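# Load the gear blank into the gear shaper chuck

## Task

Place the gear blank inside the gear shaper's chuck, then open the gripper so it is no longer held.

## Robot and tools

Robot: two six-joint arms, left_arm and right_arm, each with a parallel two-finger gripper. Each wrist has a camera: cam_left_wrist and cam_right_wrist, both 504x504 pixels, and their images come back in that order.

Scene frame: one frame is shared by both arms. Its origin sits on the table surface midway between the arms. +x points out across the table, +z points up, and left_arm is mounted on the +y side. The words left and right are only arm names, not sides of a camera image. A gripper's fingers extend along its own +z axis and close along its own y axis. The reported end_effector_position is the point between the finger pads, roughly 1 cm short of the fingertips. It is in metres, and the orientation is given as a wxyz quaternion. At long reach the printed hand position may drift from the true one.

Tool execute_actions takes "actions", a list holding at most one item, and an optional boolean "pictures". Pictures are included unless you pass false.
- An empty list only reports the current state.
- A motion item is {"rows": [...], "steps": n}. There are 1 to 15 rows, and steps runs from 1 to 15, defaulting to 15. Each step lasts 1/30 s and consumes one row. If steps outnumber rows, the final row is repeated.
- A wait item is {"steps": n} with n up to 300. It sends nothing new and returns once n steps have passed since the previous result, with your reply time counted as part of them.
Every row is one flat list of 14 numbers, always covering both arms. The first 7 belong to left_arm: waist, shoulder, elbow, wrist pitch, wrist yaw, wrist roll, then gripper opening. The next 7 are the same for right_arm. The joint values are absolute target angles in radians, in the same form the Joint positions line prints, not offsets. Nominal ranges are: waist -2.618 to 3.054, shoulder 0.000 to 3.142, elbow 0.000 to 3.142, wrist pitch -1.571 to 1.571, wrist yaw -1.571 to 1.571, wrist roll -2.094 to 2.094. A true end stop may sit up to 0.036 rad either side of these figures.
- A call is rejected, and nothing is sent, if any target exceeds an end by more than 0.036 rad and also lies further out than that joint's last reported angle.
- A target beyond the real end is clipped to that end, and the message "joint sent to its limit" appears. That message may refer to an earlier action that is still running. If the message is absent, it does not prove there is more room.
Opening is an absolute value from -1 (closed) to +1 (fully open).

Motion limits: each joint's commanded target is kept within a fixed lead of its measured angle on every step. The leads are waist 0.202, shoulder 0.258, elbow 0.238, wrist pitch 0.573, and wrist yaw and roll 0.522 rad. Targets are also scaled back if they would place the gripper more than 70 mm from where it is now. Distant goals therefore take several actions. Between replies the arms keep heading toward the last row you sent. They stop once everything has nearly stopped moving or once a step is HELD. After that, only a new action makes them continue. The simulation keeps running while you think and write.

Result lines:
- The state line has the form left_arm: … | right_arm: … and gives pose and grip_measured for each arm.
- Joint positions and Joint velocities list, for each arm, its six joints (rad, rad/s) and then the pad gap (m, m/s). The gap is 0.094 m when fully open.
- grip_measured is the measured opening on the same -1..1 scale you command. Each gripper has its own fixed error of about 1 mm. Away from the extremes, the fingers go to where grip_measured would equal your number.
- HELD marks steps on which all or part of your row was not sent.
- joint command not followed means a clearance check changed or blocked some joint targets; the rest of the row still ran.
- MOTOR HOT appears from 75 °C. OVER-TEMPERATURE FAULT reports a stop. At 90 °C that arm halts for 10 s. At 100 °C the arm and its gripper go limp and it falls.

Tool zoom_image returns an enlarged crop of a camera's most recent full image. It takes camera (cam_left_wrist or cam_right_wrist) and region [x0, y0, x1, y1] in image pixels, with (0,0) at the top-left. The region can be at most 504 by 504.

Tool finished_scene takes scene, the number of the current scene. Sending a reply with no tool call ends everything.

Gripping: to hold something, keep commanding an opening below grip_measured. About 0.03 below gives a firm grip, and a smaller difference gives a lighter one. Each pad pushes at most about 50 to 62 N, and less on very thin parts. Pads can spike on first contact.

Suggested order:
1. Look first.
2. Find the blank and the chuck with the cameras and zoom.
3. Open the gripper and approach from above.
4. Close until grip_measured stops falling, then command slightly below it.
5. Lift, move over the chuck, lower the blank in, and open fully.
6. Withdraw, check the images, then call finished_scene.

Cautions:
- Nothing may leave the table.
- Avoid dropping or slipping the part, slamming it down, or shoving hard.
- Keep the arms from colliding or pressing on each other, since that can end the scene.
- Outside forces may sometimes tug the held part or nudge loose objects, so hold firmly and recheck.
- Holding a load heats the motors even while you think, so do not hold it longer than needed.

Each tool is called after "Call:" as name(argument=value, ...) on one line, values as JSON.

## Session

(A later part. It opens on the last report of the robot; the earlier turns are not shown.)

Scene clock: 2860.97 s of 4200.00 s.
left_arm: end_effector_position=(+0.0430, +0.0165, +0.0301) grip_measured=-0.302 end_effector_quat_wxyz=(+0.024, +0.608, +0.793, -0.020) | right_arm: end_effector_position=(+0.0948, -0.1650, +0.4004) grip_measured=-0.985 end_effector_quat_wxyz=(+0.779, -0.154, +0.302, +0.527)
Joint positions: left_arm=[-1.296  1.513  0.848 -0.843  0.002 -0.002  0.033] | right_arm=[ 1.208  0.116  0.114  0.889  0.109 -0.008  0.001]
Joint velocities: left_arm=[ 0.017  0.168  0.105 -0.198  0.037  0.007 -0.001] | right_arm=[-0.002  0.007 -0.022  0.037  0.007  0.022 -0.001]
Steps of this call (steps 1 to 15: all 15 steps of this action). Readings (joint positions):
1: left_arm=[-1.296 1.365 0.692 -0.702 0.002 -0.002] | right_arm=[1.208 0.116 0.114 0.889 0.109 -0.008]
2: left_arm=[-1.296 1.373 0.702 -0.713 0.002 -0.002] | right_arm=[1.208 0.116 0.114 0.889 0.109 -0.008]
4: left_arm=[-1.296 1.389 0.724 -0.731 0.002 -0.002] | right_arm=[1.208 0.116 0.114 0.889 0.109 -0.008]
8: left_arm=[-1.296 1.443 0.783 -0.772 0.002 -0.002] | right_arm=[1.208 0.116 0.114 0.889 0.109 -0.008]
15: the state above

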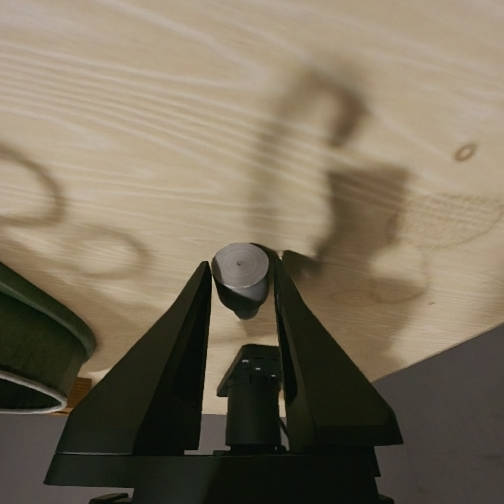

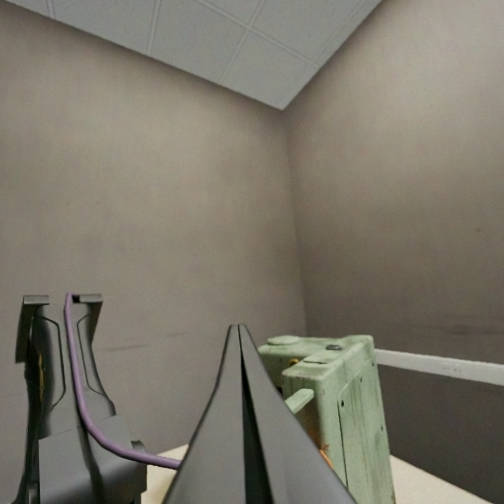

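Call:
execute_actions(actions=[{"rows":[[-1.3,1.57,0.91,-0.93,0,-0.007,-0.3,1.2,0.1,0.1,0.9,0.105,0,-1],[-1.3,1.57,0.91,-0.93,0,-0.007,-0.3,1.2,0.1,0.1,0.9,0.105,0,-1],[-1.3,1.57,0.91,-0.93,0,-0.007,-0.3,1.2,0.1,0.1,0.9,0.105,0,-1],[-1.3,1.6,0.935,-0.97,0,-0.007,-0.3,1.2,0.1,0.1,0.9,0.105,0,-1],[-1.3,1.6,0.935,-0.97,0,-0.007,-0.3,1.2,0.1,0.1,0.9,0.105,0,-1],[-1.3,1.6,0.935,-0.97,0,-0.007,-0.3,1.2,0.1,0.1,0.9,0.105,0,-1],[-1.3,1.63,0.96,-1.01,0,-0.007,-0.3,1.2,0.1,0.1,0.9,0.105,0,-1],[-1.3,1.63,0.96,-1.01,0,-0.007,-0.3,1.2,0.1,0.1,0.9,0.105,0,-1],[-1.3,1.63,0.96,-1.01,0,-0.007,-0.3,1.2,0.1,0.1,0.9,0.105,0,-1],[-1.3,1.655,0.98,-1.03,0,-0.007,-0.3,1.2,0.1,0.1,0.9,0.105,0,-1],[-1.3,1.655,0.98,-1.03,0,-0.007,-0.3,1.2,0.1,0.1,0.9,0.105,0,-1],[-1.3,1.655,0.98,-1.03,0,-0.007,-0.3,1.2,0.1,0.1,0.9,0.105,0,-1],[-1.3,1.675,0.98,-1.03,0,-0.007,-0.3,1.2,0.1,0.1,0.9,0.105,0,-1]],"steps":15}], pictures=false)

Call:
execute_actions(actions=[{"steps":30}])

Scene clock: 2876.87 s of 4200.00 s.
left_arm: end_effector_position=(+0.0392, +0.0310, +0.0235) grip_measured=-0.302 end_effector_quat_wxyz=(-0.052, +0.607, +0.792, +0.039) | right_arm: end_effector_position=(+0.0948, -0.1650, +0.4004) grip_measured=-0.985 end_effector_quat_wxyz=(+0.779, -0.154, +0.302, +0.527)
Joint positions: left_arm=[-1.296  1.653  0.953 -1.002  0.002 -0.002  0.033] | right_arm=[ 1.208  0.116  0.114  0.889  0.109 -0.008  0.001]
Joint velocities: left_arm=[ 0.007  0.168  0.002 -0.125  0.051 -0.066 -0.   ] | right_arm=[-0.007 -0.017 -0.017  0.037  0.007 -0.037 -0.   ]
Steps of this call (steps 1 to 30: the robot went on to your last target; steps 31 to 90: nothing new was sent; then 12.40 s passed at rest; steps 91 to 105: all 15 steps of this action). Readings (joint positions):
91: left_arm=[-1.296 1.525 0.857 -0.888 0.002 -0.002] | right_arm=[1.208 0.116 0.114 0.889 0.109 -0.008]
92: left_arm=[-1.296 1.535 0.867 -0.898 0.002 -0.002] | right_arm=[1.208 0.116 0.114 0.889 0.109 -0.008]
94: left_arm=[-1.296 1.555 0.884 -0.911 0.002 -0.002] | right_arm=[1.208 0.116 0.114 0.889 0.109 -0.008]
98: left_arm=[-1.296 1.598 0.920 -0.952 0.002 -0.002] | right_arm=[1.208 0.116 0.114 0.889 0.109 -0.008]
105: the state above

Scene clock: 2877.87 s of 4200.00 s.
left_arm: end_effector_position=(+0.0377, +0.0364, +0.0226) grip_measured=-0.302 end_effector_quat_wxyz=(-0.063, +0.606, +0.791, +0.048) | right_arm: end_effector_position=(+0.0948, -0.1650, +0.4004) grip_measured=-0.985 end_effector_quat_wxyz=(+0.779, -0.154, +0.302, +0.527)
Joint positions: left_arm=[-1.296  1.66   0.953 -1.022  0.002 -0.002  0.033] | right_arm=[ 1.208  0.116  0.114  0.889  0.109 -0.008  0.001]
Joint velocities: left_arm=[ 0.002 -0.007  0.002 -0.066  0.022 -0.007  0.   ] | right_arm=[-0.002  0.017 -0.007  0.051 -0.081 -0.022  0.   ]
Steps of this call (steps 1 to 30: the robot went on to your last target). Readings (joint positions):
1: left_arm=[-1.296 1.657 0.953 -1.006 0.002 -0.002] | right_arm=[1.208 0.116 0.114 0.889 0.109 -0.008]
2: left_arm=[-1.296 1.660 0.953 -1.009 0.002 -0.002] | right_arm=[1.208 0.116 0.114 0.889 0.109 -0.008]
4: left_arm=[-1.296 1.660 0.953 -1.014 0.002 -0.002] | right_arm=[1.208 0.116 0.114 0.889 0.109 -0.008]
8: left_arm=[-1.296 1.660 0.953 -1.019 0.002 -0.002] | right_arm=[1.208 0.116 0.114 0.889 0.109 -0.008]
30: the state above
All arms were judged still, so your last target was given up. Only a new action makes them travel on or press farther. Fingers that are still opening or closing keep moving.

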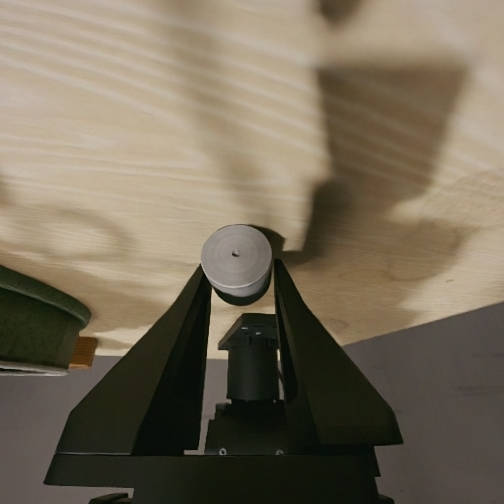

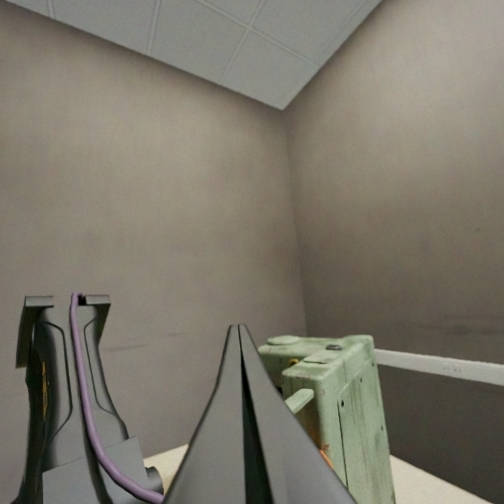

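Call:
execute_actions(actions=[{"rows":[[-1.3,1.675,0.98,-0.99,0,-0.007,-0.3,1.2,0.1,0.1,0.9,0.105,0,-1]],"steps":15}], pictures=false)

Call:
execute_actions(actions=[{"rows":[[-1.3,1.675,0.98,-0.99,0,-0.007,-0.38,1.2,0.1,0.1,0.9,0.105,0,-1],[-1.3,1.675,0.98,-0.99,0,-0.007,-0.38,1.2,0.1,0.1,0.9,0.105,0,-1],[-1.3,1.675,0.98,-0.99,0,-0.007,-0.38,1.2,0.1,0.1,0.9,0.105,0,-1],[-1.3,1.675,0.98,-0.99,0,-0.007,-0.38,1.2,0.1,0.1,0.9,0.105,0,-1],[-1.3,1.675,0.98,-0.99,0,-0.007,-0.38,1.2,0.1,0.1,0.9,0.105,0,-1],[-1.3,1.675,0.98,-0.99,0,-0.007,-0.42,1.2,0.1,0.1,0.9,0.105,0,-1],[-1.3,1.675,0.98,-0.99,0,-0.007,-0.42,1.2,0.1,0.1,0.9,0.105,0,-1],[-1.3,1.675,0.98,-0.99,0,-0.007,-0.42,1.2,0.1,0.1,0.9,0.105,0,-1],[-1.3,1.675,0.98,-0.99,0,-0.007,-0.47,1.2,0.1,0.1,0.9,0.105,0,-1]],"steps":15}])

Scene clock: 2887.90 s of 4200.00 s.
left_arm: end_effector_position=(+0.0390, +0.0319, +0.0219) grip_measured=-0.302 end_effector_quat_wxyz=(-0.056, +0.607, +0.792, +0.042) | right_arm: end_effector_position=(+0.0948, -0.1650, +0.4004) grip_measured=-0.985 end_effector_quat_wxyz=(+0.779, -0.154, +0.302, +0.527)
Joint positions: left_arm=[-1.296  1.66   0.953 -1.003  0.002 -0.002  0.033] | right_arm=[ 1.208  0.116  0.114  0.889  0.109 -0.008  0.001]
Joint velocities: left_arm=[-0.017 -0.002 -0.012  0.051  0.007  0.007 -0.   ] | right_arm=[-0.002  0.017  0.007 -0.037  0.037  0.037  0.001]
Steps of this call (steps 1 to 90: nothing new was sent; then 6.53 s passed at rest; steps 91 to 105: all 15 steps of this action). Readings (joint positions):
91: left_arm=[-1.296 1.660 0.953 -1.020 0.002 -0.002] | right_arm=[1.208 0.116 0.114 0.889 0.109 -0.008]
92: left_arm=[-1.296 1.660 0.953 -1.017 0.002 -0.002] | right_arm=[1.208 0.116 0.114 0.889 0.109 -0.008]
94: left_arm=[-1.296 1.660 0.953 -1.011 0.002 -0.002] | right_arm=[1.208 0.116 0.114 0.889 0.109 -0.008]
98: left_arm=[-1.296 1.660 0.953 -1.005 0.002 -0.002] | right_arm=[1.208 0.116 0.114 0.889 0.109 -0.008]
105: the state above

Scene clock: 2888.40 s of 4200.00 s.
left_arm: end_effector_position=(+0.0390, +0.0316, +0.0219) grip_measured=-0.411 end_effector_quat_wxyz=(-0.055, +0.607, +0.792, +0.041) | right_arm: end_effector_position=(+0.0948, -0.1650, +0.4004) grip_measured=-0.985 end_effector_quat_wxyz=(+0.779, -0.154, +0.302, +0.527)
Joint positions: left_arm=[-1.296  1.66   0.953 -1.001  0.002 -0.002  0.028] | right_arm=[ 1.208  0.116  0.114  0.889  0.109 -0.008  0.001]
Joint velocities: left_arm=[-0.002 -0.017  0.002  0.066  0.051 -0.022  0.   ] | right_arm=[-0.012 -0.007 -0.012  0.007 -0.081 -0.007 -0.   ]
Steps of this call (steps 1 to 15: all 15 steps of this action). Readings (joint positions):
1: left_arm=[-1.296 1.660 0.953 -1.003 0.002 -0.002] | right_arm=[1.208 0.116 0.114 0.889 0.109 -0.008]
2: left_arm=[-1.296 1.660 0.953 -1.003 0.002 -0.002] | right_arm=[1.208 0.116 0.114 0.889 0.109 -0.008]
4: left_arm=[-1.296 1.660 0.953 -1.003 0.002 -0.002] | right_arm=[1.208 0.116 0.114 0.889 0.109 -0.008]
8: left_arm=[-1.296 1.660 0.953 -1.002 0.002 -0.002] | right_arm=[1.208 0.116 0.114 0.889 0.109 -0.008]
15: the state above

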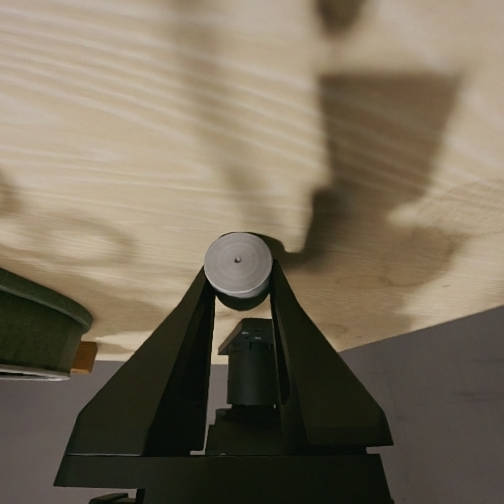

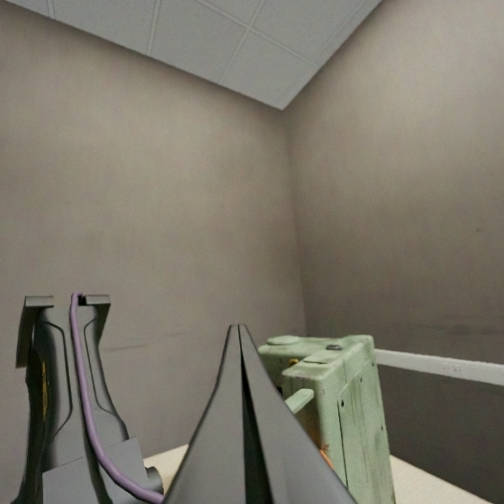

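Call:
execute_actions(actions=[{"rows":[[-1.3,1.65,1.02,-1.05,0,-0.007,-0.47,1.2,0.1,0.1,0.9,0.105,0,-1],[-1.3,1.65,1.02,-1.05,0,-0.007,-0.47,1.2,0.1,0.1,0.9,0.105,0,-1],[-1.3,1.65,1.02,-1.05,0,-0.007,-0.47,1.2,0.1,0.1,0.9,0.105,0,-1],[-1.3,1.62,1.06,-1.1,0,-0.007,-0.47,1.2,0.1,0.1,0.9,0.105,0,-1],[-1.3,1.62,1.06,-1.1,0,-0.007,-0.47,1.2,0.1,0.1,0.9,0.105,0,-1],[-1.3,1.62,1.06,-1.1,0,-0.007,-0.47,1.2,0.1,0.1,0.9,0.105,0,-1],[-1.3,1.55,1.1,-1.1,0,-0.007,-0.47,1.2,0.1,0.1,0.9,0.105,0,-1],[-1.3,1.55,1.1,-1.1,0,-0.007,-0.47,1.2,0.1,0.1,0.9,0.105,0,-1],[-1.3,1.55,1.1,-1.1,0,-0.007,-0.47,1.2,0.1,0.1,0.9,0.105,0,-1],[-1.3,1.45,1.1,-1.1,0,-0.007,-0.47,1.2,0.1,0.1,0.9,0.105,0,-1],[-1.3,1.45,1.1,-1.1,0,-0.007,-0.47,1.2,0.1,0.1,0.9,0.105,0,-1],[-1.3,1.35,1.1,-1.1,0,-0.007,-0.47,1.2,0.1,0.1,0.9,0.105,0,-1]],"steps":15}], pictures=false)

Call:
execute_actions(actions=[{"rows":[[-1.3,0.9,0.8,-0.8,0,-0.007,-0.47,1.2,0.1,0.1,0.9,0.105,0,-1]],"steps":15}], pictures=false)

Call:
execute_actions(actions=[{"steps":30}], pictures=false)

Call:
execute_actions(actions=[{"rows":[[-1.3,0.39,0.45,-0.16,0,-0.007,-0.47,1.2,0.1,0.1,0.9,0.105,0,-1]],"steps":15}], pictures=false)

Call:
execute_actions(actions=[{"steps":45}])

Scene clock: 2909.00 s of 4200.00 s.
left_arm: end_effector_position=(+0.0474, -0.0000, +0.1197) grip_measured=-0.411 end_effector_quat_wxyz=(+0.076, +0.606, +0.790, -0.060) | right_arm: end_effector_position=(+0.0948, -0.1650, +0.4004) grip_measured=-0.985 end_effector_quat_wxyz=(+0.779, -0.154, +0.302, +0.527)
Joint positions: left_arm=[-1.296  1.372  1.076 -1.083  0.002 -0.002  0.028] | right_arm=[ 1.208  0.116  0.114  0.889  0.109 -0.008  0.001]
Joint velocities: left_arm=[ 0.002 -0.691  0.227 -0.11  -0.037 -0.022 -0.001] | right_arm=[-0.007  0.007  0.007  0.022 -0.022 -0.022  0.001]
Steps of this call (steps 1 to 15: the robot went on to your last target; steps 16 to 90: nothing new was sent; then 17.10 s passed at rest; steps 91 to 105: all 15 steps of this action). Readings (joint positions):
91: left_arm=[-1.296 1.660 0.958 -1.008 0.002 -0.002] | right_arm=[1.208 0.116 0.114 0.889 0.109 -0.008]
92: left_arm=[-1.296 1.660 0.965 -1.018 0.002 -0.002] | right_arm=[1.208 0.116 0.114 0.889 0.109 -0.008]
94: left_arm=[-1.296 1.660 0.988 -1.034 0.002 -0.002] | right_arm=[1.208 0.116 0.114 0.889 0.109 -0.008]
98: left_arm=[-1.296 1.623 1.037 -1.065 0.002 -0.002] | right_arm=[1.208 0.116 0.114 0.889 0.109 -0.008]
105: the state above

Scene clock: 2909.50 s of 4200.00 s.
left_arm: end_effector_position=(+0.0444, +0.0114, +0.1637) grip_measured=-0.411 end_effector_quat_wxyz=(+0.250, +0.577, +0.753, -0.194) | right_arm: end_effector_position=(+0.0948, -0.1650, +0.4004) grip_measured=-0.985 end_effector_quat_wxyz=(+0.779, -0.154, +0.302, +0.527)
Joint positions: left_arm=[-1.296  0.904  0.809 -0.832  0.002 -0.002  0.028] | right_arm=[ 1.208  0.116  0.114  0.889  0.109 -0.008  0.001]
Joint velocities: left_arm=[ 0.012  0.002 -0.012  0.11   0.051 -0.022  0.   ] | right_arm=[-0.012 -0.017 -0.017 -0.095 -0.051 -0.022 -0.001]
Steps of this call (steps 1 to 15: all 15 steps of this action). Readings (joint positions):
1: left_arm=[-1.296 1.316 1.039 -1.022 0.002 -0.002] | right_arm=[1.208 0.116 0.114 0.889 0.109 -0.008]
2: left_arm=[-1.296 1.235 0.965 -0.941 0.002 -0.002] | right_arm=[1.208 0.116 0.114 0.889 0.109 -0.008]
4: left_arm=[-1.296 1.059 0.849 -0.900 0.002 -0.002] | right_arm=[1.208 0.116 0.114 0.889 0.109 -0.008]
8: left_arm=[-1.296 0.904 0.809 -0.881 0.002 -0.002] | right_arm=[1.208 0.116 0.114 0.889 0.109 -0.008]
15: the state above

Scene clock: 2910.50 s of 4200.00 s.
left_arm: end_effector_position=(+0.0447, +0.0101, +0.1646) grip_measured=-0.411 end_effector_quat_wxyz=(+0.252, +0.577, +0.752, -0.196) | right_arm: end_effector_position=(+0.0948, -0.1650, +0.4004) grip_measured=-0.985 end_effector_quat_wxyz=(+0.779, -0.154, +0.302, +0.527)
Joint positions: left_arm=[-1.296  0.904  0.809 -0.826  0.002 -0.002  0.028] | right_arm=[ 1.208  0.116  0.114  0.889  0.109 -0.008  0.001]
Joint velocities: left_arm=[ 0.002 -0.002 -0.012 -0.007 -0.022  0.022 -0.   ] | right_arm=[-0.007 -0.017 -0.002  0.037 -0.022 -0.051 -0.001]
Steps of this call (steps 1 to 15: the robot went on to your last target; steps 16 to 30: nothing new was sent). Readings (joint positions):
1: left_arm=[-1.296 0.904 0.809 -0.830 0.002 -0.002] | right_arm=[1.208 0.116 0.114 0.889 0.109 -0.008]
2: left_arm=[-1.296 0.904 0.809 -0.829 0.002 -0.002] | right_arm=[1.208 0.116 0.114 0.889 0.109 -0.008]
4: left_arm=[-1.296 0.904 0.809 -0.827 0.002 -0.002] | right_arm=[1.208 0.116 0.114 0.889 0.109 -0.008]
8: left_arm=[-1.296 0.904 0.809 -0.826 0.002 -0.002] | right_arm=[1.208 0.116 0.114 0.889 0.109 -0.008]
30: the state above
All arms were judged still, so your last target was given up. Only a new action makes them travel on or press farther. Fingers that are still opening or closing keep moving.

Scene clock: 2911.00 s of 4200.00 s.
left_arm: end_effector_position=(+0.0470, +0.0018, +0.2495) grip_measured=-0.411 end_effector_quat_wxyz=(+0.509, +0.467, +0.608, -0.393) | right_arm: end_effector_position=(+0.0948, -0.1650, +0.4004) grip_measured=-0.985 end_effector_quat_wxyz=(+0.779, -0.154, +0.302, +0.527)
Joint positions: left_arm=[-1.296  0.409  0.446 -0.211  0.002 -0.002  0.028] | right_arm=[ 1.208  0.116  0.114  0.889  0.109 -0.008  0.001]
Joint velocities: left_arm=[-0.012  0.007 -0.012  0.154  0.007  0.066 -0.001] | right_arm=[-0.002 -0.017 -0.002 -0.022 -0.007 -0.037  0.   ]
Steps of this call (steps 1 to 15: all 15 steps of this action). Readings (joint positions):
1: left_arm=[-1.296 0.865 0.761 -0.737 0.002 -0.002] | right_arm=[1.208 0.116 0.114 0.889 0.109 -0.008]
2: left_arm=[-1.296 0.788 0.676 -0.608 0.002 -0.002] | right_arm=[1.208 0.116 0.114 0.889 0.109 -0.008]
4: left_arm=[-1.296 0.608 0.527 -0.452 0.002 -0.002] | right_arm=[1.208 0.116 0.114 0.889 0.109 -0.008]
8: left_arm=[-1.296 0.415 0.446 -0.330 0.002 -0.002] | right_arm=[1.208 0.116 0.114 0.889 0.109 -0.008]
15: the state above

Scene clock: 2912.50 s of 4200.00 s.
left_arm: end_effector_position=(+0.0471, +0.0011, +0.2533) grip_measured=-0.411 end_effector_quat_wxyz=(+0.513, +0.463, +0.604, -0.397) | right_arm: end_effector_position=(+0.0948, -0.1650, +0.4004) grip_measured=-0.985 end_effector_quat_wxyz=(+0.779, -0.154, +0.302, +0.527)
Joint positions: left_arm=[-1.296  0.409  0.446 -0.196  0.002 -0.002  0.028] | right_arm=[ 1.208  0.116  0.114  0.889  0.109 -0.008  0.001]
Joint velocities: left_arm=[ 0.002  0.002 -0.007 -0.022 -0.066 -0.037  0.   ] | right_arm=[-0.007  0.002 -0.007  0.007 -0.007 -0.022  0.   ]
Steps of this call (steps 1 to 30: the robot went on to your last target; steps 31 to 45: nothing new was sent). Readings (joint positions):
1: left_arm=[-1.296 0.409 0.446 -0.207 0.002 -0.002] | right_arm=[1.208 0.116 0.114 0.889 0.109 -0.008]
2: left_arm=[-1.296 0.409 0.446 -0.204 0.002 -0.002] | right_arm=[1.208 0.116 0.114 0.889 0.109 -0.008]
4: left_arm=[-1.296 0.409 0.446 -0.201 0.002 -0.002] | right_arm=[1.208 0.116 0.114 0.889 0.109 -0.008]
8: left_arm=[-1.296 0.409 0.446 -0.197 0.002 -0.002] | right_arm=[1.208 0.116 0.114 0.889 0.109 -0.008]
45: the state above
All arms were judged still, so your last target was given up. Only a new action makes them travel on or press farther. Fingers that are still opening or closing keep moving.

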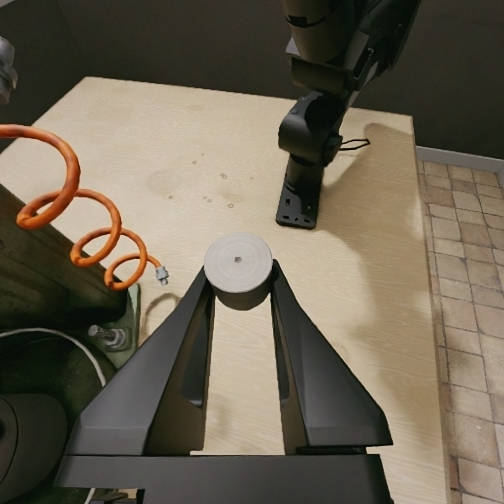

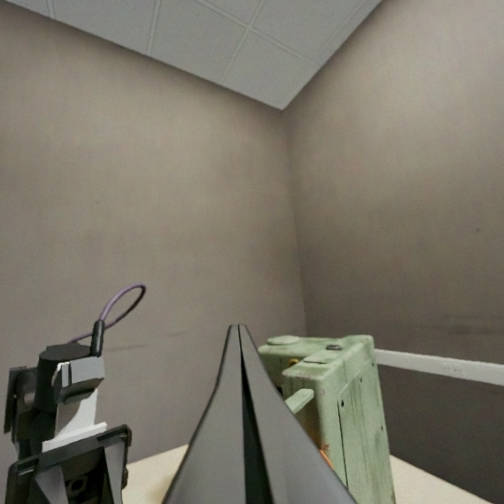

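Call:
execute_actions(actions=[{"rows":[[-1.3,0.2,0.25,0.6,0,-0.007,-0.47,1.2,0.1,0.1,0.9,0.105,0,-1]],"steps":15}], pictures=false)

Call:
execute_actions(actions=[{"rows":[[-1.2,0.2,0.25,0.6,0,-0.007,-0.47,1.2,0.1,0.1,0.9,0.105,0,-1],[-1.13,0.2,0.25,0.6,0,-0.007,-0.47,1.2,0.1,0.1,0.9,0.105,0,-1],[-1.06,0.2,0.25,0.6,0,-0.007,-0.47,1.2,0.1,0.1,0.9,0.105,0,-1],[-0.99,0.2,0.25,0.6,0,-0.007,-0.47,1.2,0.1,0.1,0.9,0.105,0,-1],[-0.92,0.2,0.25,0.6,0,-0.007,-0.47,1.2,0.1,0.1,0.9,0.105,0,-1],[-0.85,0.2,0.25,0.6,0,-0.007,-0.47,1.2,0.1,0.1,0.9,0.105,0,-1],[-0.78,0.2,0.25,0.6,0,-0.007,-0.47,1.2,0.1,0.1,0.9,0.105,0,-1],[-0.71,0.2,0.25,0.6,0,-0.007,-0.47,1.2,0.1,0.1,0.9,0.105,0,-1],[-0.64,0.2,0.25,0.6,0,-0.007,-0.47,1.2,0.1,0.1,0.9,0.105,0,-1],[-0.57,0.2,0.25,0.6,0,-0.007,-0.47,1.2,0.1,0.1,0.9,0.105,0,-1],[-0.5,0.2,0.25,0.6,0,-0.007,-0.47,1.2,0.1,0.1,0.9,0.105,0,-1],[-0.43,0.2,0.25,0.6,0,-0.007,-0.47,1.2,0.1,0.1,0.9,0.105,0,-1],[-0.36,0.2,0.25,0.6,0,-0.007,-0.47,1.2,0.1,0.1,0.9,0.105,0,-1],[-0.3,0.2,0.25,0.6,0,-0.007,-0.47,1.2,0.1,0.1,0.9,0.105,0,-1],[-0.263,0.2,0.25,0.6,0,-0.007,-0.47,1.2,0.1,0.1,0.9,0.105,0,-1]],"steps":15}], pictures=false)

Call:
execute_actions(actions=[{"rows":[[-0.263,0.45,0.4,0.35,0,-0.007,-0.47,1.2,0.5,0.2,0.87,0.105,0,-1]],"steps":15}], pictures=false)

Call:
execute_actions(actions=[{"rows":[[-0.263,0.665,0.4,0.158,0,-0.007,-0.47,1.2,0.87,0.23,0.83,0.105,0,-1]],"steps":15}], pictures=false)

Call:
execute_actions(actions=[{"steps":40}])

Scene clock: 2928.27 s of 4200.00 s.
left_arm: end_effector_position=(+0.0341, +0.0502, +0.3784) grip_measured=-0.411 end_effector_quat_wxyz=(+0.695, +0.292, +0.380, -0.536) | right_arm: end_effector_position=(+0.0948, -0.1650, +0.4004) grip_measured=-0.985 end_effector_quat_wxyz=(+0.779, -0.154, +0.302, +0.527)
Joint positions: left_arm=[-1.296  0.224  0.251  0.545  0.002 -0.002  0.028] | right_arm=[ 1.208  0.116  0.114  0.889  0.109 -0.008  0.001]
Joint velocities: left_arm=[ 0.007  0.012  0.017  0.212  0.037 -0.022  0.001] | right_arm=[ 0.007 -0.007 -0.002 -0.007 -0.007 -0.022  0.   ]
Steps of this call (steps 1 to 90: nothing new was sent; then 12.27 s passed at rest; steps 91 to 105: all 15 steps of this action). Readings (joint positions):
91: left_arm=[-1.296 0.382 0.406 -0.113 0.002 -0.002] | right_arm=[1.208 0.116 0.114 0.889 0.109 -0.008]
92: left_arm=[-1.296 0.324 0.344 -0.004 0.002 -0.002] | right_arm=[1.208 0.116 0.114 0.889 0.109 -0.008]
94: left_arm=[-1.296 0.250 0.270 0.152 0.002 -0.002] | right_arm=[1.208 0.116 0.114 0.889 0.109 -0.008]
98: left_arm=[-1.296 0.231 0.251 0.388 0.002 -0.002] | right_arm=[1.208 0.116 0.114 0.889 0.109 -0.008]
105: the state above

Scene clock: 2928.77 s of 4200.00 s.
left_arm: end_effector_position=(+0.1779, +0.1839, +0.3815) grip_measured=-0.411 end_effector_quat_wxyz=(+0.867, +0.084, +0.465, -0.159) | right_arm: end_effector_position=(+0.0948, -0.1650, +0.4004) grip_measured=-0.985 end_effector_quat_wxyz=(+0.779, -0.154, +0.302, +0.527)
Joint positions: left_arm=[-0.346  0.224  0.251  0.56  -0.001 -0.003  0.028] | right_arm=[ 1.208  0.116  0.114  0.889  0.109 -0.008  0.001]
Joint velocities: left_arm=[ 1.6   -0.012  0.002  0.037 -0.11  -0.022  0.001] | right_arm=[ 0.012 -0.002 -0.032  0.007  0.022 -0.022 -0.   ]
Steps of this call (steps 1 to 15: all 15 steps of this action). Readings (joint positions):
1: left_arm=[-1.279 0.224 0.251 0.550 0.009 -0.002] | right_arm=[1.208 0.116 0.114 0.889 0.109 -0.008]
2: left_arm=[-1.235 0.224 0.251 0.554 0.014 -0.002] | right_arm=[1.208 0.116 0.114 0.889 0.109 -0.008]
4: left_arm=[-1.107 0.224 0.251 0.558 0.014 -0.002] | right_arm=[1.208 0.116 0.114 0.889 0.109 -0.008]
8: left_arm=[-0.824 0.224 0.251 0.559 0.007 -0.002] | right_arm=[1.208 0.116 0.114 0.889 0.109 -0.008]
15: the state above

Scene clock: 2929.27 s of 4200.00 s.
left_arm: end_effector_position=(+0.2394, +0.1844, +0.3387) grip_measured=-0.411 end_effector_quat_wxyz=(+0.785, +0.082, +0.603, -0.111) | right_arm: end_effector_position=(+0.1250, -0.0778, +0.3574) grip_measured=-0.985 end_effector_quat_wxyz=(+0.727, -0.246, +0.424, +0.481)
Joint positions: left_arm=[-0.269  0.451  0.373  0.339 -0.008 -0.003  0.028] | right_arm=[ 1.208  0.505  0.193  0.861  0.109 -0.008  0.001]
Joint velocities: left_arm=[ 0.007 -0.012 -0.017 -0.051  0.007 -0.051  0.   ] | right_arm=[ 0.007  0.007 -0.012 -0.007 -0.051  0.081  0.   ]
Steps of this call (steps 1 to 15: all 15 steps of this action). Readings (joint positions):
1: left_arm=[-0.303 0.256 0.271 0.539 -0.006 -0.003] | right_arm=[1.208 0.156 0.123 0.905 0.109 -0.008]
2: left_arm=[-0.281 0.322 0.313 0.509 -0.008 -0.003] | right_arm=[1.208 0.239 0.151 0.917 0.109 -0.008]
4: left_arm=[-0.269 0.422 0.368 0.455 -0.009 -0.003] | right_arm=[1.208 0.408 0.191 0.918 0.109 -0.008]
8: left_arm=[-0.269 0.451 0.373 0.367 -0.008 -0.003] | right_arm=[1.208 0.505 0.193 0.858 0.109 -0.008]
15: the state above

Scene clock: 2929.77 s of 4200.00 s.
left_arm: end_effector_position=(+0.2781, +0.1729, +0.2361) grip_measured=-0.411 end_effector_quat_wxyz=(+0.648, +0.103, +0.749, -0.091) | right_arm: end_effector_position=(+0.1495, -0.0070, +0.2596) grip_measured=-0.985 end_effector_quat_wxyz=(+0.642, -0.344, +0.550, +0.410)
Joint positions: left_arm=[-0.269  0.675  0.388  0.143 -0.008 -0.003  0.028] | right_arm=[ 1.208  0.88   0.223  0.818  0.109 -0.008  0.001]
Joint velocities: left_arm=[ 0.032 -0.012  0.002  0.081 -0.051  0.037  0.   ] | right_arm=[-0.002  0.002  0.002  0.051 -0.007  0.139  0.   ]
Steps of this call (steps 1 to 15: all 15 steps of this action). Readings (joint positions):
1: left_arm=[-0.269 0.478 0.378 0.333 -0.008 -0.003] | right_arm=[1.208 0.544 0.196 0.882 0.109 -0.008]
2: left_arm=[-0.269 0.534 0.393 0.324 -0.008 -0.003] | right_arm=[1.208 0.622 0.213 0.899 0.109 -0.008]
4: left_arm=[-0.269 0.630 0.399 0.274 -0.008 -0.003] | right_arm=[1.208 0.785 0.230 0.892 0.109 -0.008]
8: left_arm=[-0.269 0.675 0.388 0.154 -0.008 -0.003] | right_arm=[1.208 0.880 0.223 0.813 0.109 -0.008]
15: the state above

Scene clock: 2931.10 s of 4200.00 s.
left_arm: end_effector_position=(+0.2781, +0.1729, +0.2361) grip_measured=-0.411 end_effector_quat_wxyz=(+0.648, +0.103, +0.749, -0.091) | right_arm: end_effector_position=(+0.1495, -0.0070, +0.2596) grip_measured=-0.985 end_effector_quat_wxyz=(+0.642, -0.344, +0.550, +0.410)
Joint positions: left_arm=[-0.269  0.675  0.388  0.143 -0.008 -0.003  0.028] | right_arm=[ 1.208  0.88   0.223  0.818  0.109 -0.008  0.001]
Joint velocities: left_arm=[-0.017 -0.007  0.012 -0.007 -0.051  0.037  0.   ] | right_arm=[-0.012 -0.012 -0.002  0.007  0.007 -0.066 -0.001]
Steps of this call (steps 1 to 15: the robot went on to your last target; steps 16 to 40: nothing new was sent). Readings (joint positions):
1: left_arm=[-0.269 0.675 0.388 0.143 -0.008 -0.003] | right_arm=[1.208 0.880 0.223 0.818 0.109 -0.008]
2: left_arm=[-0.269 0.675 0.388 0.143 -0.008 -0.003] | right_arm=[1.208 0.880 0.223 0.818 0.109 -0.008]
4: left_arm=[-0.269 0.675 0.388 0.143 -0.008 -0.003] | right_arm=[1.208 0.880 0.223 0.818 0.109 -0.008]
8: left_arm=[-0.269 0.675 0.388 0.143 -0.008 -0.003] | right_arm=[1.208 0.880 0.223 0.818 0.109 -0.008]
40: the state above
All arms were judged still, so your last target was given up. Only a new action makes them travel on or press farther. Fingers that are still opening or closing keep moving.

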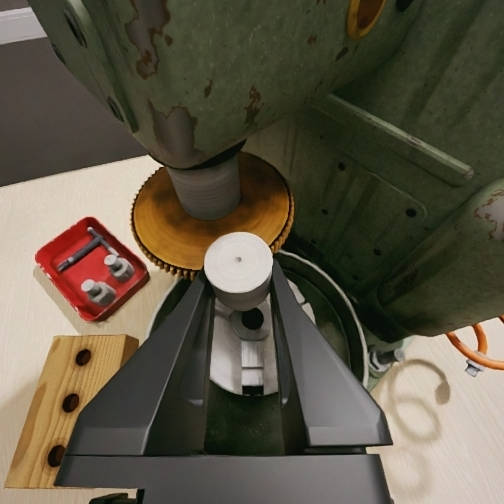

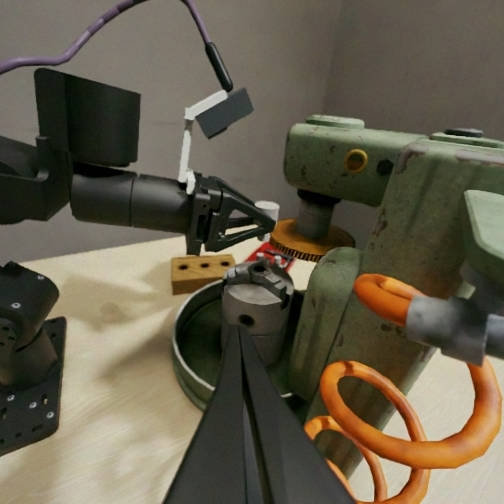

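Call:
zoom_image(camera="cam_right_wrist", region=[200,180,320,300])

Region (200, 180, 320, 300) of cam_right_wrist's 504x504 image, scaled by 4.200, with more detail than that image has.

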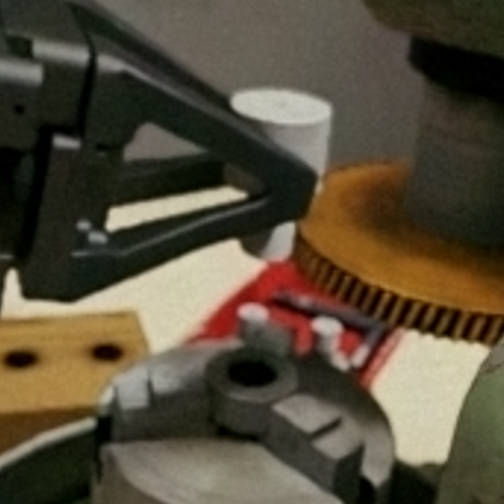

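Call:
execute_actions(actions=[{"rows":[[-0.263,0.665,0.35,0.21,0.008,-0.007,-0.47,1.2,0.87,0.23,0.83,0.105,0,-1],[-0.263,0.665,0.35,0.21,0.008,-0.007,-0.47,1.2,0.87,0.23,0.83,0.105,0,-1],[-0.263,0.665,0.35,0.21,0.008,-0.007,-0.47,1.2,0.87,0.23,0.83,0.105,0,-1],[-0.263,0.665,0.32,0.24,0.008,-0.007,-0.47,1.2,0.87,0.23,0.83,0.105,0,-1],[-0.263,0.665,0.32,0.24,0.008,-0.007,-0.47,1.2,0.87,0.23,0.83,0.105,0,-1],[-0.263,0.665,0.32,0.24,0.008,-0.007,-0.47,1.2,0.87,0.23,0.83,0.105,0,-1],[-0.263,0.665,0.295,0.27,0.008,-0.007,-0.47,1.2,0.87,0.23,0.83,0.105,0,-1],[-0.263,0.665,0.295,0.27,0.008,-0.007,-0.47,1.2,0.87,0.23,0.83,0.105,0,-1],[-0.263,0.665,0.295,0.27,0.008,-0.007,-0.47,1.2,0.87,0.23,0.83,0.105,0,-1],[-0.263,0.665,0.27,0.285,0.008,-0.007,-0.47,1.2,0.87,0.23,0.83,0.105,0,-1]],"steps":15}], pictures=false)

Call:
execute_actions(actions=[{"steps":30}])

Call:
zoom_image(camera="cam_right_wrist", region=[200,180,320,300])

Call:
zoom_image(camera="cam_left_wrist", region=[170,220,330,380])

Scene clock: 2947.27 s of 4200.00 s.
left_arm: end_effector_position=(+0.2741, +0.1728, +0.2018) grip_measured=-0.411 end_effector_quat_wxyz=(+0.638, +0.107, +0.757, -0.092) | right_arm: end_effector_position=(+0.1495, -0.0070, +0.2596) grip_measured=-0.985 end_effector_quat_wxyz=(+0.642, -0.344, +0.550, +0.410)
Joint positions: left_arm=[-0.269  0.675  0.276  0.229 -0.    -0.003  0.028] | right_arm=[ 1.208  0.88   0.223  0.818  0.109 -0.008  0.001]
Joint velocities: left_arm=[ 0.002  0.007 -0.027  0.037 -0.066 -0.037  0.   ] | right_arm=[-0.002  0.007  0.007 -0.007 -0.051 -0.022 -0.   ]
Steps of this call (steps 1 to 90: nothing new was sent; then 12.67 s passed at rest; steps 91 to 105: all 15 steps of this action). Readings (joint positions):
91: left_arm=[-0.269 0.675 0.384 0.150 -0.007 -0.003] | right_arm=[1.208 0.880 0.223 0.818 0.109 -0.008]
92: left_arm=[-0.269 0.675 0.378 0.160 -0.005 -0.003] | right_arm=[1.208 0.880 0.223 0.818 0.109 -0.008]
94: left_arm=[-0.269 0.675 0.362 0.174 -0.003 -0.003] | right_arm=[1.208 0.880 0.223 0.818 0.109 -0.008]
98: left_arm=[-0.269 0.675 0.320 0.204 -0.001 -0.003] | right_arm=[1.208 0.880 0.223 0.818 0.109 -0.008]
105: the state above

Scene clock: 2948.27 s of 4200.00 s.
left_arm: end_effector_position=(+0.2748, +0.1725, +0.2068) grip_measured=-0.411 end_effector_quat_wxyz=(+0.646, +0.106, +0.750, -0.093) | right_arm: end_effector_position=(+0.1495, -0.0070, +0.2596) grip_measured=-0.985 end_effector_quat_wxyz=(+0.642, -0.344, +0.550, +0.410)
Joint positions: left_arm=[-0.269  0.675  0.276  0.249 -0.    -0.003  0.028] | right_arm=[ 1.208  0.88   0.223  0.818  0.109 -0.008  0.001]
Joint velocities: left_arm=[-0.002  0.002 -0.007 -0.037  0.007  0.007 -0.001] | right_arm=[-0.002  0.007  0.002 -0.022 -0.022 -0.051 -0.   ]
Steps of this call (steps 1 to 30: the robot went on to your last target). Readings (joint positions):
1: left_arm=[-0.269 0.675 0.276 0.231 -0.000 -0.003] | right_arm=[1.208 0.880 0.223 0.818 0.109 -0.008]
2: left_arm=[-0.269 0.675 0.276 0.234 -0.000 -0.003] | right_arm=[1.208 0.880 0.223 0.818 0.109 -0.008]
4: left_arm=[-0.269 0.675 0.276 0.241 -0.000 -0.003] | right_arm=[1.208 0.880 0.223 0.818 0.109 -0.008]
8: left_arm=[-0.269 0.675 0.276 0.246 -0.000 -0.003] | right_arm=[1.208 0.880 0.223 0.818 0.109 -0.008]
30: the state above
All arms were judged still, so your last target was given up. Only a new action makes them travel on or press farther. Fingers that are still opening or closing keep moving.

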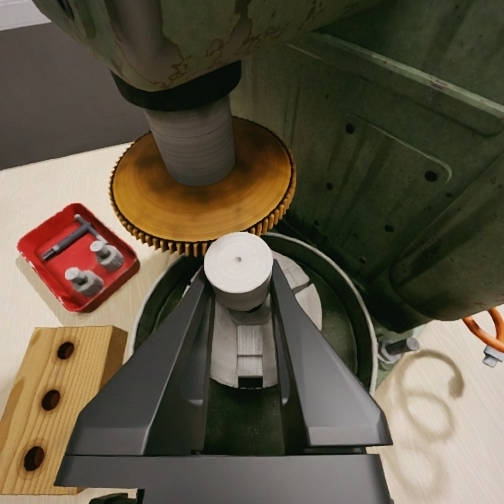

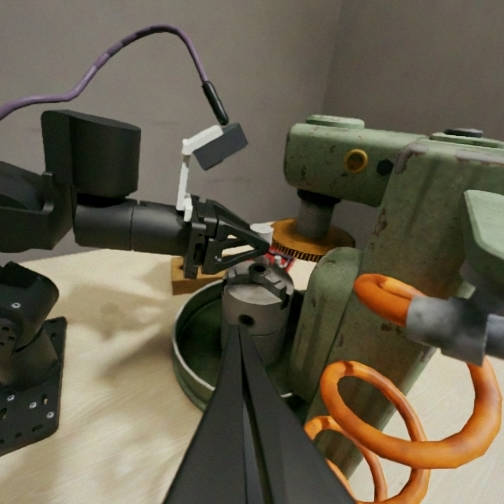

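Region (200, 180, 320, 300) of cam_right_wrist's 504x504 image, scaled by 4.200, with more detail than that image has.

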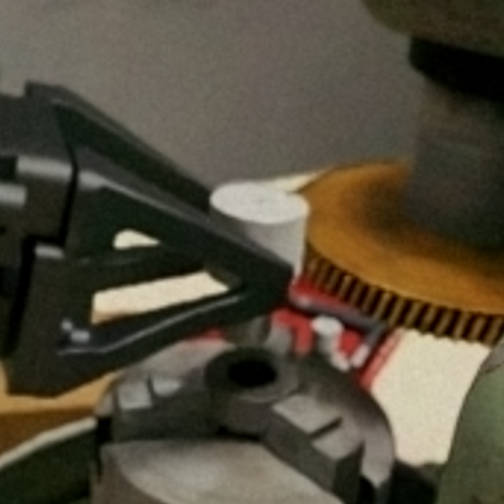

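Region (170, 220, 330, 380) of cam_left_wrist's 504x504 image, scaled by 3.150, with more detail than that image has.

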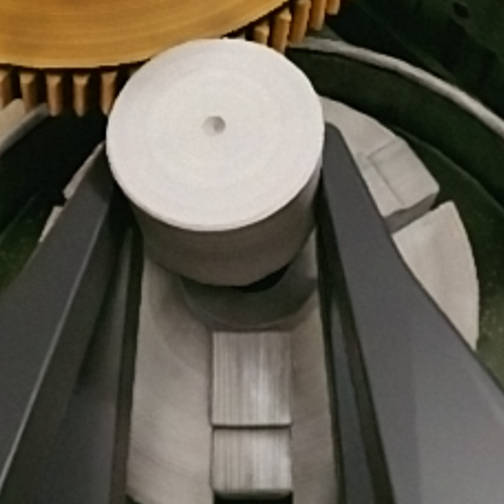

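Call:
execute_actions(actions=[{"rows":[[-0.263,0.5,0.4,0.4,0.008,-0.007,-0.47,1.2,0.5,0.2,0.87,0.105,0,-1]],"steps":15}], pictures=false)

Call:
execute_actions(actions=[{"rows":[[-0.263,0.2,0.25,0.6,0.008,-0.007,-0.47,1.2,0.1,0.1,0.9,0.105,0,-1]],"steps":15}], pictures=false)

Call:
execute_actions(actions=[{"rows":[[-1.3,0.2,0.25,0.6,0,-0.007,-0.47,1.2,0.1,0.1,0.9,0.105,0,-1]],"steps":15}], pictures=false)

Call:
execute_actions(actions=[{"rows":[[-1.3,0.4,0.45,-0.16,0,-0.007,-0.47,1.2,0.1,0.1,0.9,0.105,0,-1]],"steps":15}], pictures=false)

Call:
execute_actions(actions=[{"rows":[[-1.3,0.9,0.83,-0.8,0,-0.007,-0.47,1.2,0.1,0.1,0.9,0.105,0,-1]],"steps":15}], pictures=false)

Call:
execute_actions(actions=[{"rows":[[-1.3,1.37,1.1,-1.09,0,-0.007,-0.47,1.2,0.1,0.1,0.9,0.105,0,-1]],"steps":15}], pictures=false)

Call:
execute_actions(actions=[{"rows":[[-1.3,1.45,1.1,-1.1,0,-0.007,-0.47,1.2,0.1,0.1,0.9,0.105,0,-1],[-1.3,1.45,1.1,-1.1,0,-0.007,-0.47,1.2,0.1,0.1,0.9,0.105,0,-1],[-1.3,1.45,1.1,-1.1,0,-0.007,-0.47,1.2,0.1,0.1,0.9,0.105,0,-1],[-1.3,1.52,1.1,-1.1,0,-0.007,-0.47,1.2,0.1,0.1,0.9,0.105,0,-1],[-1.3,1.52,1.1,-1.1,0,-0.007,-0.47,1.2,0.1,0.1,0.9,0.105,0,-1],[-1.3,1.52,1.1,-1.1,0,-0.007,-0.47,1.2,0.1,0.1,0.9,0.105,0,-1],[-1.3,1.58,1.1,-1.1,0,-0.007,-0.47,1.2,0.1,0.1,0.9,0.105,0,-1],[-1.3,1.58,1.1,-1.1,0,-0.007,-0.47,1.2,0.1,0.1,0.9,0.105,0,-1],[-1.3,1.58,1.1,-1.1,0,-0.007,-0.47,1.2,0.1,0.1,0.9,0.105,0,-1],[-1.3,1.63,1.1,-1.1,0,-0.007,-0.47,1.2,0.1,0.1,0.9,0.105,0,-1],[-1.3,1.63,1.1,-1.1,0,-0.007,-0.47,1.2,0.1,0.1,0.9,0.105,0,-1],[-1.3,1.63,1.1,-1.1,0,-0.007,-0.47,1.2,0.1,0.1,0.9,0.105,0,-1],[-1.3,1.675,1.1,-1.1,0,-0.007,-0.47,1.2,0.1,0.1,0.9,0.105,0,-1]],"steps":15}], pictures=false)

Call:
execute_actions(actions=[{"rows":[[-1.3,1.675,1.03,-1.06,0,-0.007,-0.47,1.2,0.1,0.1,0.9,0.105,0,-1],[-1.3,1.675,1.03,-1.06,0,-0.007,-0.47,1.2,0.1,0.1,0.9,0.105,0,-1],[-1.3,1.675,1.03,-1.06,0,-0.007,-0.47,1.2,0.1,0.1,0.9,0.105,0,-1],[-1.3,1.675,1.0,-1.03,0,-0.007,-0.47,1.2,0.1,0.1,0.9,0.105,0,-1],[-1.3,1.675,1.0,-1.03,0,-0.007,-0.47,1.2,0.1,0.1,0.9,0.105,0,-1],[-1.3,1.675,1.0,-1.03,0,-0.007,-0.47,1.2,0.1,0.1,0.9,0.105,0,-1],[-1.3,1.675,0.975,-1.01,0,-0.007,-0.47,1.2,0.1,0.1,0.9,0.105,0,-1]],"steps":15}], pictures=false)

Call:
execute_actions(actions=[{"steps":20}], pictures=false)

Scene clock: 2985.20 s of 4200.00 s.
left_arm: end_effector_position=(+0.2507, +0.1795, +0.3331) grip_measured=-0.411 end_effector_quat_wxyz=(+0.778, +0.087, +0.612, -0.112) | right_arm: end_effector_position=(+0.1235, -0.0818, +0.3649) grip_measured=-0.985 end_effector_quat_wxyz=(+0.732, -0.238, +0.414, +0.486)
Joint positions: left_arm=[-0.269  0.52   0.378  0.38  -0.    -0.003  0.028] | right_arm=[ 1.208  0.503  0.197  0.886  0.108 -0.008  0.001]
Joint velocities: left_arm=[ 0.002  0.007 -0.017  0.066 -0.037 -0.007 -0.   ] | right_arm=[-0.027 -0.007  0.002 -0.081  0.007 -0.022 -0.001]
Steps of this call (steps 1 to 90: nothing new was sent; then 33.43 s passed at rest; steps 91 to 105: all 15 steps of this action). Readings (joint positions):
91: left_arm=[-0.269 0.664 0.279 0.247 -0.000 -0.003] | right_arm=[1.208 0.844 0.220 0.801 0.108 -0.008]
92: left_arm=[-0.269 0.642 0.280 0.245 -0.000 -0.003] | right_arm=[1.208 0.770 0.205 0.791 0.108 -0.008]
94: left_arm=[-0.269 0.596 0.297 0.257 -0.000 -0.003] | right_arm=[1.208 0.614 0.197 0.804 0.108 -0.008]
98: left_arm=[-0.269 0.536 0.355 0.320 -0.000 -0.003] | right_arm=[1.208 0.503 0.197 0.890 0.108 -0.008]
105: the state above

Scene clock: 2985.70 s of 4200.00 s.
left_arm: end_effector_position=(+0.1792, +0.2004, +0.3858) grip_measured=-0.411 end_effector_quat_wxyz=(+0.877, +0.065, +0.460, -0.126) | right_arm: end_effector_position=(+0.0928, -0.1703, +0.4028) grip_measured=-0.985 end_effector_quat_wxyz=(+0.782, -0.147, +0.291, +0.531)
Joint positions: left_arm=[-0.269  0.215  0.254  0.567 -0.    -0.003  0.028] | right_arm=[ 1.208  0.109  0.106  0.916  0.107 -0.008  0.001]
Joint velocities: left_arm=[ 0.007 -0.007 -0.002  0.022 -0.007 -0.037 -0.002] | right_arm=[ 0.002  0.017  0.002  0.066 -0.022  0.051 -0.   ]
Steps of this call (steps 1 to 15: all 15 steps of this action). Readings (joint positions):
1: left_arm=[-0.269 0.488 0.357 0.401 -0.000 -0.003] | right_arm=[1.208 0.466 0.184 0.874 0.108 -0.008]
2: left_arm=[-0.269 0.412 0.314 0.423 -0.000 -0.003] | right_arm=[1.208 0.387 0.152 0.866 0.107 -0.008]
4: left_arm=[-0.269 0.271 0.258 0.464 -0.000 -0.003] | right_arm=[1.208 0.215 0.109 0.867 0.107 -0.008]
8: left_arm=[-0.269 0.215 0.254 0.556 -0.000 -0.003] | right_arm=[1.208 0.109 0.106 0.920 0.107 -0.008]
15: the state above

Scene clock: 2986.20 s of 4200.00 s.
left_arm: end_effector_position=(+0.0334, +0.0563, +0.3860) grip_measured=-0.411 end_effector_quat_wxyz=(+0.703, +0.284, +0.367, -0.539) | right_arm: end_effector_position=(+0.0928, -0.1703, +0.4028) grip_measured=-0.985 end_effector_quat_wxyz=(+0.782, -0.147, +0.291, +0.531)
Joint positions: left_arm=[-1.284  0.215  0.254  0.568  0.011 -0.003  0.028] | right_arm=[ 1.208  0.109  0.106  0.916  0.107 -0.008  0.001]
Joint velocities: left_arm=[-0.413 -0.017  0.012 -0.066  0.022  0.007  0.001] | right_arm=[-0.002  0.002  0.002  0.007  0.007  0.022  0.001]
Steps of this call (steps 1 to 15: all 15 steps of this action). Readings (joint positions):
1: left_arm=[-0.307 0.215 0.254 0.567 -0.017 -0.003] | right_arm=[1.208 0.109 0.106 0.916 0.107 -0.008]
2: left_arm=[-0.381 0.215 0.254 0.567 -0.020 -0.003] | right_arm=[1.208 0.109 0.106 0.916 0.107 -0.008]
4: left_arm=[-0.536 0.215 0.254 0.567 -0.014 -0.003] | right_arm=[1.208 0.109 0.106 0.916 0.107 -0.008]
8: left_arm=[-0.844 0.215 0.254 0.567 -0.007 -0.003] | right_arm=[1.208 0.109 0.106 0.916 0.107 -0.008]
15: the state above

Scene clock: 2986.70 s of 4200.00 s.
left_arm: end_effector_position=(+0.0466, +0.0005, +0.2580) grip_measured=-0.411 end_effector_quat_wxyz=(+0.522, +0.458, +0.594, -0.406) | right_arm: end_effector_position=(+0.0928, -0.1703, +0.4028) grip_measured=-0.985 end_effector_quat_wxyz=(+0.782, -0.147, +0.291, +0.531)
Joint positions: left_arm=[-1.294  0.4    0.431 -0.157  0.008 -0.003  0.028] | right_arm=[ 1.208  0.109  0.106  0.916  0.107 -0.008  0.001]
Joint velocities: left_arm=[-0.002 -0.002 -0.007 -0.139 -0.081  0.095 -0.   ] | right_arm=[ 0.007  0.007 -0.007 -0.037 -0.037 -0.037  0.001]
Steps of this call (steps 1 to 15: all 15 steps of this action). Readings (joint positions):
1: left_arm=[-1.292 0.237 0.286 0.495 0.011 -0.003] | right_arm=[1.208 0.109 0.106 0.916 0.107 -0.008]
2: left_arm=[-1.294 0.290 0.346 0.389 0.011 -0.003] | right_arm=[1.208 0.109 0.106 0.916 0.107 -0.008]
4: left_arm=[-1.294 0.372 0.422 0.210 0.010 -0.003] | right_arm=[1.208 0.109 0.106 0.916 0.107 -0.008]
8: left_arm=[-1.294 0.400 0.431 -0.034 0.009 -0.003] | right_arm=[1.208 0.109 0.106 0.916 0.107 -0.008]
15: the state above

Scene clock: 2987.20 s of 4200.00 s.
left_arm: end_effector_position=(+0.0460, +0.0028, +0.1680) grip_measured=-0.411 end_effector_quat_wxyz=(+0.262, +0.574, +0.748, -0.207) | right_arm: end_effector_position=(+0.0928, -0.1703, +0.4028) grip_measured=-0.985 end_effector_quat_wxyz=(+0.782, -0.147, +0.291, +0.531)
Joint positions: left_arm=[-1.294  0.909  0.805 -0.786  0.008 -0.003  0.028] | right_arm=[ 1.208  0.109  0.106  0.916  0.107 -0.008  0.001]
Joint velocities: left_arm=[-0.007 -0.012  0.002 -0.212 -0.037  0.037  0.   ] | right_arm=[-0.027  0.007 -0.022 -0.037  0.022 -0.066  0.   ]
Steps of this call (steps 1 to 15: all 15 steps of this action). Readings (joint positions):
1: left_arm=[-1.294 0.438 0.475 -0.248 0.008 -0.003] | right_arm=[1.208 0.109 0.106 0.916 0.107 -0.008]
2: left_arm=[-1.294 0.522 0.553 -0.369 0.008 -0.003] | right_arm=[1.208 0.109 0.106 0.916 0.107 -0.008]
4: left_arm=[-1.294 0.713 0.704 -0.538 0.008 -0.003] | right_arm=[1.208 0.109 0.106 0.916 0.107 -0.008]
8: left_arm=[-1.294 0.903 0.805 -0.655 0.008 -0.003] | right_arm=[1.208 0.109 0.106 0.916 0.107 -0.008]
15: the state above

Scene clock: 2987.70 s of 4200.00 s.
left_arm: end_effector_position=(+0.0484, -0.0059, +0.1192) grip_measured=-0.411 end_effector_quat_wxyz=(+0.075, +0.605, +0.790, -0.062) | right_arm: end_effector_position=(+0.0928, -0.1703, +0.4028) grip_measured=-0.985 end_effector_quat_wxyz=(+0.782, -0.147, +0.291, +0.531)
Joint positions: left_arm=[-1.294  1.393  1.091 -1.074  0.008 -0.003  0.028] | right_arm=[ 1.208  0.109  0.106  0.916  0.107 -0.008  0.001]
Joint velocities: left_arm=[-0.017  0.002  0.017 -0.081  0.022 -0.007 -0.001] | right_arm=[-0.002 -0.007  0.012  0.007 -0.066  0.081  0.001]
Steps of this call (steps 1 to 15: all 15 steps of this action). Readings (joint positions):
1: left_arm=[-1.294 0.948 0.846 -0.852 0.008 -0.003] | right_arm=[1.208 0.109 0.106 0.916 0.107 -0.008]
2: left_arm=[-1.294 1.027 0.921 -0.935 0.008 -0.003] | right_arm=[1.208 0.109 0.106 0.916 0.107 -0.008]
4: left_arm=[-1.294 1.202 1.046 -0.990 0.008 -0.003] | right_arm=[1.208 0.109 0.106 0.916 0.107 -0.008]
8: left_arm=[-1.294 1.386 1.091 -1.007 0.008 -0.003] | right_arm=[1.208 0.109 0.106 0.916 0.107 -0.008]
15: the state above

Scene clock: 2988.20 s of 4200.00 s.
left_arm: end_effector_position=(+0.0450, +0.0067, +0.0537) grip_measured=-0.411 end_effector_quat_wxyz=(-0.036, +0.607, +0.794, +0.023) | right_arm: end_effector_position=(+0.0928, -0.1703, +0.4028) grip_measured=-0.985 end_effector_quat_wxyz=(+0.782, -0.147, +0.291, +0.531)
Joint positions: left_arm=[-1.294  1.656  1.091 -1.092  0.008 -0.003  0.028] | right_arm=[ 1.208  0.109  0.106  0.916  0.107 -0.008  0.001]
Joint velocities: left_arm=[-0.027  0.369  0.002 -0.022  0.022  0.037 -0.   ] | right_arm=[ 0.002 -0.012  0.002 -0.037 -0.037  0.007  0.   ]
Steps of this call (steps 1 to 15: all 15 steps of this action). Readings (joint positions):
1: left_arm=[-1.294 1.398 1.091 -1.078 0.008 -0.003] | right_arm=[1.208 0.109 0.106 0.916 0.107 -0.008]
2: left_arm=[-1.294 1.407 1.091 -1.080 0.008 -0.003] | right_arm=[1.208 0.109 0.106 0.916 0.107 -0.008]
4: left_arm=[-1.294 1.439 1.091 -1.087 0.008 -0.003] | right_arm=[1.208 0.109 0.106 0.916 0.107 -0.008]
8: left_arm=[-1.294 1.537 1.091 -1.090 0.008 -0.003] | right_arm=[1.208 0.109 0.106 0.916 0.107 -0.008]
15: the state above

Scene clock: 2988.70 s of 4200.00 s.
left_arm: end_effector_position=(+0.0401, +0.0250, +0.0284) grip_measured=-0.411 end_effector_quat_wxyz=(-0.054, +0.606, +0.793, +0.037) | right_arm: end_effector_position=(+0.0928, -0.1703, +0.4028) grip_measured=-0.985 end_effector_quat_wxyz=(+0.782, -0.147, +0.291, +0.531)
Joint positions: left_arm=[-1.294  1.666  0.989 -1.025  0.008 -0.003  0.028] | right_arm=[ 1.208  0.109  0.106  0.916  0.107 -0.008  0.001]
Joint velocities: left_arm=[ 0.002 -0.007  0.002  0.095 -0.095 -0.007  0.   ] | right_arm=[-0.017 -0.017  0.012 -0.022 -0.022 -0.007  0.   ]
Steps of this call (steps 1 to 15: all 15 steps of this action). Readings (joint positions):
1: left_arm=[-1.294 1.663 1.084 -1.084 0.008 -0.003] | right_arm=[1.208 0.109 0.106 0.916 0.107 -0.008]
2: left_arm=[-1.294 1.665 1.071 -1.073 0.008 -0.003] | right_arm=[1.208 0.109 0.106 0.916 0.107 -0.008]
4: left_arm=[-1.294 1.666 1.047 -1.065 0.008 -0.003] | right_arm=[1.208 0.109 0.106 0.916 0.107 -0.008]
8: left_arm=[-1.294 1.666 1.004 -1.045 0.008 -0.003] | right_arm=[1.208 0.109 0.106 0.916 0.107 -0.008]
15: the state above

Scene clock: 2989.37 s of 4200.00 s.
left_arm: end_effector_position=(+0.0406, +0.0230, +0.0282) grip_measured=-0.411 end_effector_quat_wxyz=(-0.051, +0.606, +0.793, +0.034) | right_arm: end_effector_position=(+0.0928, -0.1703, +0.4028) grip_measured=-0.985 end_effector_quat_wxyz=(+0.782, -0.147, +0.291, +0.531)
Joint positions: left_arm=[-1.294  1.666  0.989 -1.017  0.008 -0.003  0.028] | right_arm=[ 1.208  0.109  0.106  0.916  0.107 -0.008  0.001]
Joint velocities: left_arm=[ 0.012  0.007 -0.002  0.007 -0.037  0.022 -0.   ] | right_arm=[ 0.012 -0.012  0.007 -0.037  0.022 -0.007  0.001]
Steps of this call (steps 1 to 15: the robot went on to your last target; steps 16 to 20: nothing new was sent). Readings (joint positions):
1: left_arm=[-1.294 1.666 0.989 -1.023 0.008 -0.003] | right_arm=[1.208 0.109 0.106 0.916 0.107 -0.008]
2: left_arm=[-1.294 1.666 0.989 -1.021 0.008 -0.003] | right_arm=[1.208 0.109 0.106 0.916 0.107 -0.008]
4: left_arm=[-1.294 1.666 0.989 -1.019 0.008 -0.003] | right_arm=[1.208 0.109 0.106 0.916 0.107 -0.008]
8: left_arm=[-1.294 1.666 0.989 -1.017 0.008 -0.003] | right_arm=[1.208 0.109 0.106 0.916 0.107 -0.008]
20: the state above
All arms were judged still, so your last target was given up. Only a new action makes them travel on or press farther. Fingers that are still opening or closing keep moving.

Lower to q2≈0.962, q3≈−1.004.

Call:
execute_actions(actions=[{"rows":[[-1.3,1.675,0.948,-0.997,-0.006,-0.007,-0.47,1.2,0.1,0.1,0.9,0.105,0,-1]],"steps":15}], pictures=false)

Call:
execute_actions(actions=[{"rows":[[-1.3,1.675,0.948,-0.997,-0.006,-0.007,-0.32,1.2,0.1,0.1,0.9,0.105,0,-1]],"steps":15}], pictures=false)

Scene clock: 2995.10 s of 4200.00 s.
left_arm: end_effector_position=(+0.0401, +0.0289, +0.0227) grip_measured=-0.411 end_effector_quat_wxyz=(-0.054, +0.606, +0.793, +0.040) | right_arm: end_effector_position=(+0.0928, -0.1703, +0.4028) grip_measured=-0.985 end_effector_quat_wxyz=(+0.782, -0.147, +0.291, +0.531)
Joint positions: left_arm=[-1.294  1.666  0.964 -1.003  0.002 -0.003  0.028] | right_arm=[ 1.208  0.109  0.106  0.916  0.107 -0.008  0.001]
Joint velocities: left_arm=[ 0.012 -0.017  0.002 -0.022 -0.007  0.007  0.   ] | right_arm=[-0.002 -0.017  0.002  0.037  0.007  0.037 -0.001]
Steps of this call (steps 1 to 90: nothing new was sent; then 2.23 s passed at rest; steps 91 to 105: all 15 steps of this action). Readings (joint positions):
91: left_arm=[-1.294 1.666 0.986 -1.013 0.007 -0.003] | right_arm=[1.208 0.109 0.106 0.916 0.107 -0.008]
92: left_arm=[-1.294 1.666 0.981 -1.008 0.006 -0.003] | right_arm=[1.208 0.109 0.106 0.916 0.107 -0.008]
94: left_arm=[-1.294 1.666 0.971 -1.005 0.004 -0.003] | right_arm=[1.208 0.109 0.106 0.916 0.107 -0.008]
98: left_arm=[-1.294 1.666 0.964 -1.005 0.003 -0.003] | right_arm=[1.208 0.109 0.106 0.916 0.107 -0.008]
105: the state above

Scene clock: 2995.60 s of 4200.00 s.
left_arm: end_effector_position=(+0.0401, +0.0289, +0.0227) grip_measured=-0.322 end_effector_quat_wxyz=(-0.054, +0.606, +0.793, +0.040) | right_arm: end_effector_position=(+0.0928, -0.1703, +0.4028) grip_measured=-0.985 end_effector_quat_wxyz=(+0.782, -0.147, +0.291, +0.531)
Joint positions: left_arm=[-1.294  1.666  0.964 -1.003  0.002 -0.003  0.032] | right_arm=[ 1.208  0.109  0.106  0.916  0.107 -0.008  0.001]
Joint velocities: left_arm=[ 0.002 -0.017  0.002 -0.022 -0.081  0.022 -0.   ] | right_arm=[ 0.002  0.017  0.007 -0.081  0.022 -0.037  0.001]
Steps of this call (steps 1 to 15: all 15 steps of this action). Readings (joint positions):
1: left_arm=[-1.294 1.666 0.964 -1.003 0.002 -0.003] | right_arm=[1.208 0.109 0.106 0.916 0.107 -0.008]
2: left_arm=[-1.294 1.666 0.964 -1.003 0.002 -0.003] | right_arm=[1.208 0.109 0.106 0.916 0.107 -0.008]
4: left_arm=[-1.294 1.666 0.964 -1.003 0.002 -0.003] | right_arm=[1.208 0.109 0.106 0.916 0.107 -0.008]
8: left_arm=[-1.294 1.666 0.964 -1.003 0.002 -0.003] | right_arm=[1.208 0.109 0.106 0.916 0.107 -0.008]
15: the state above


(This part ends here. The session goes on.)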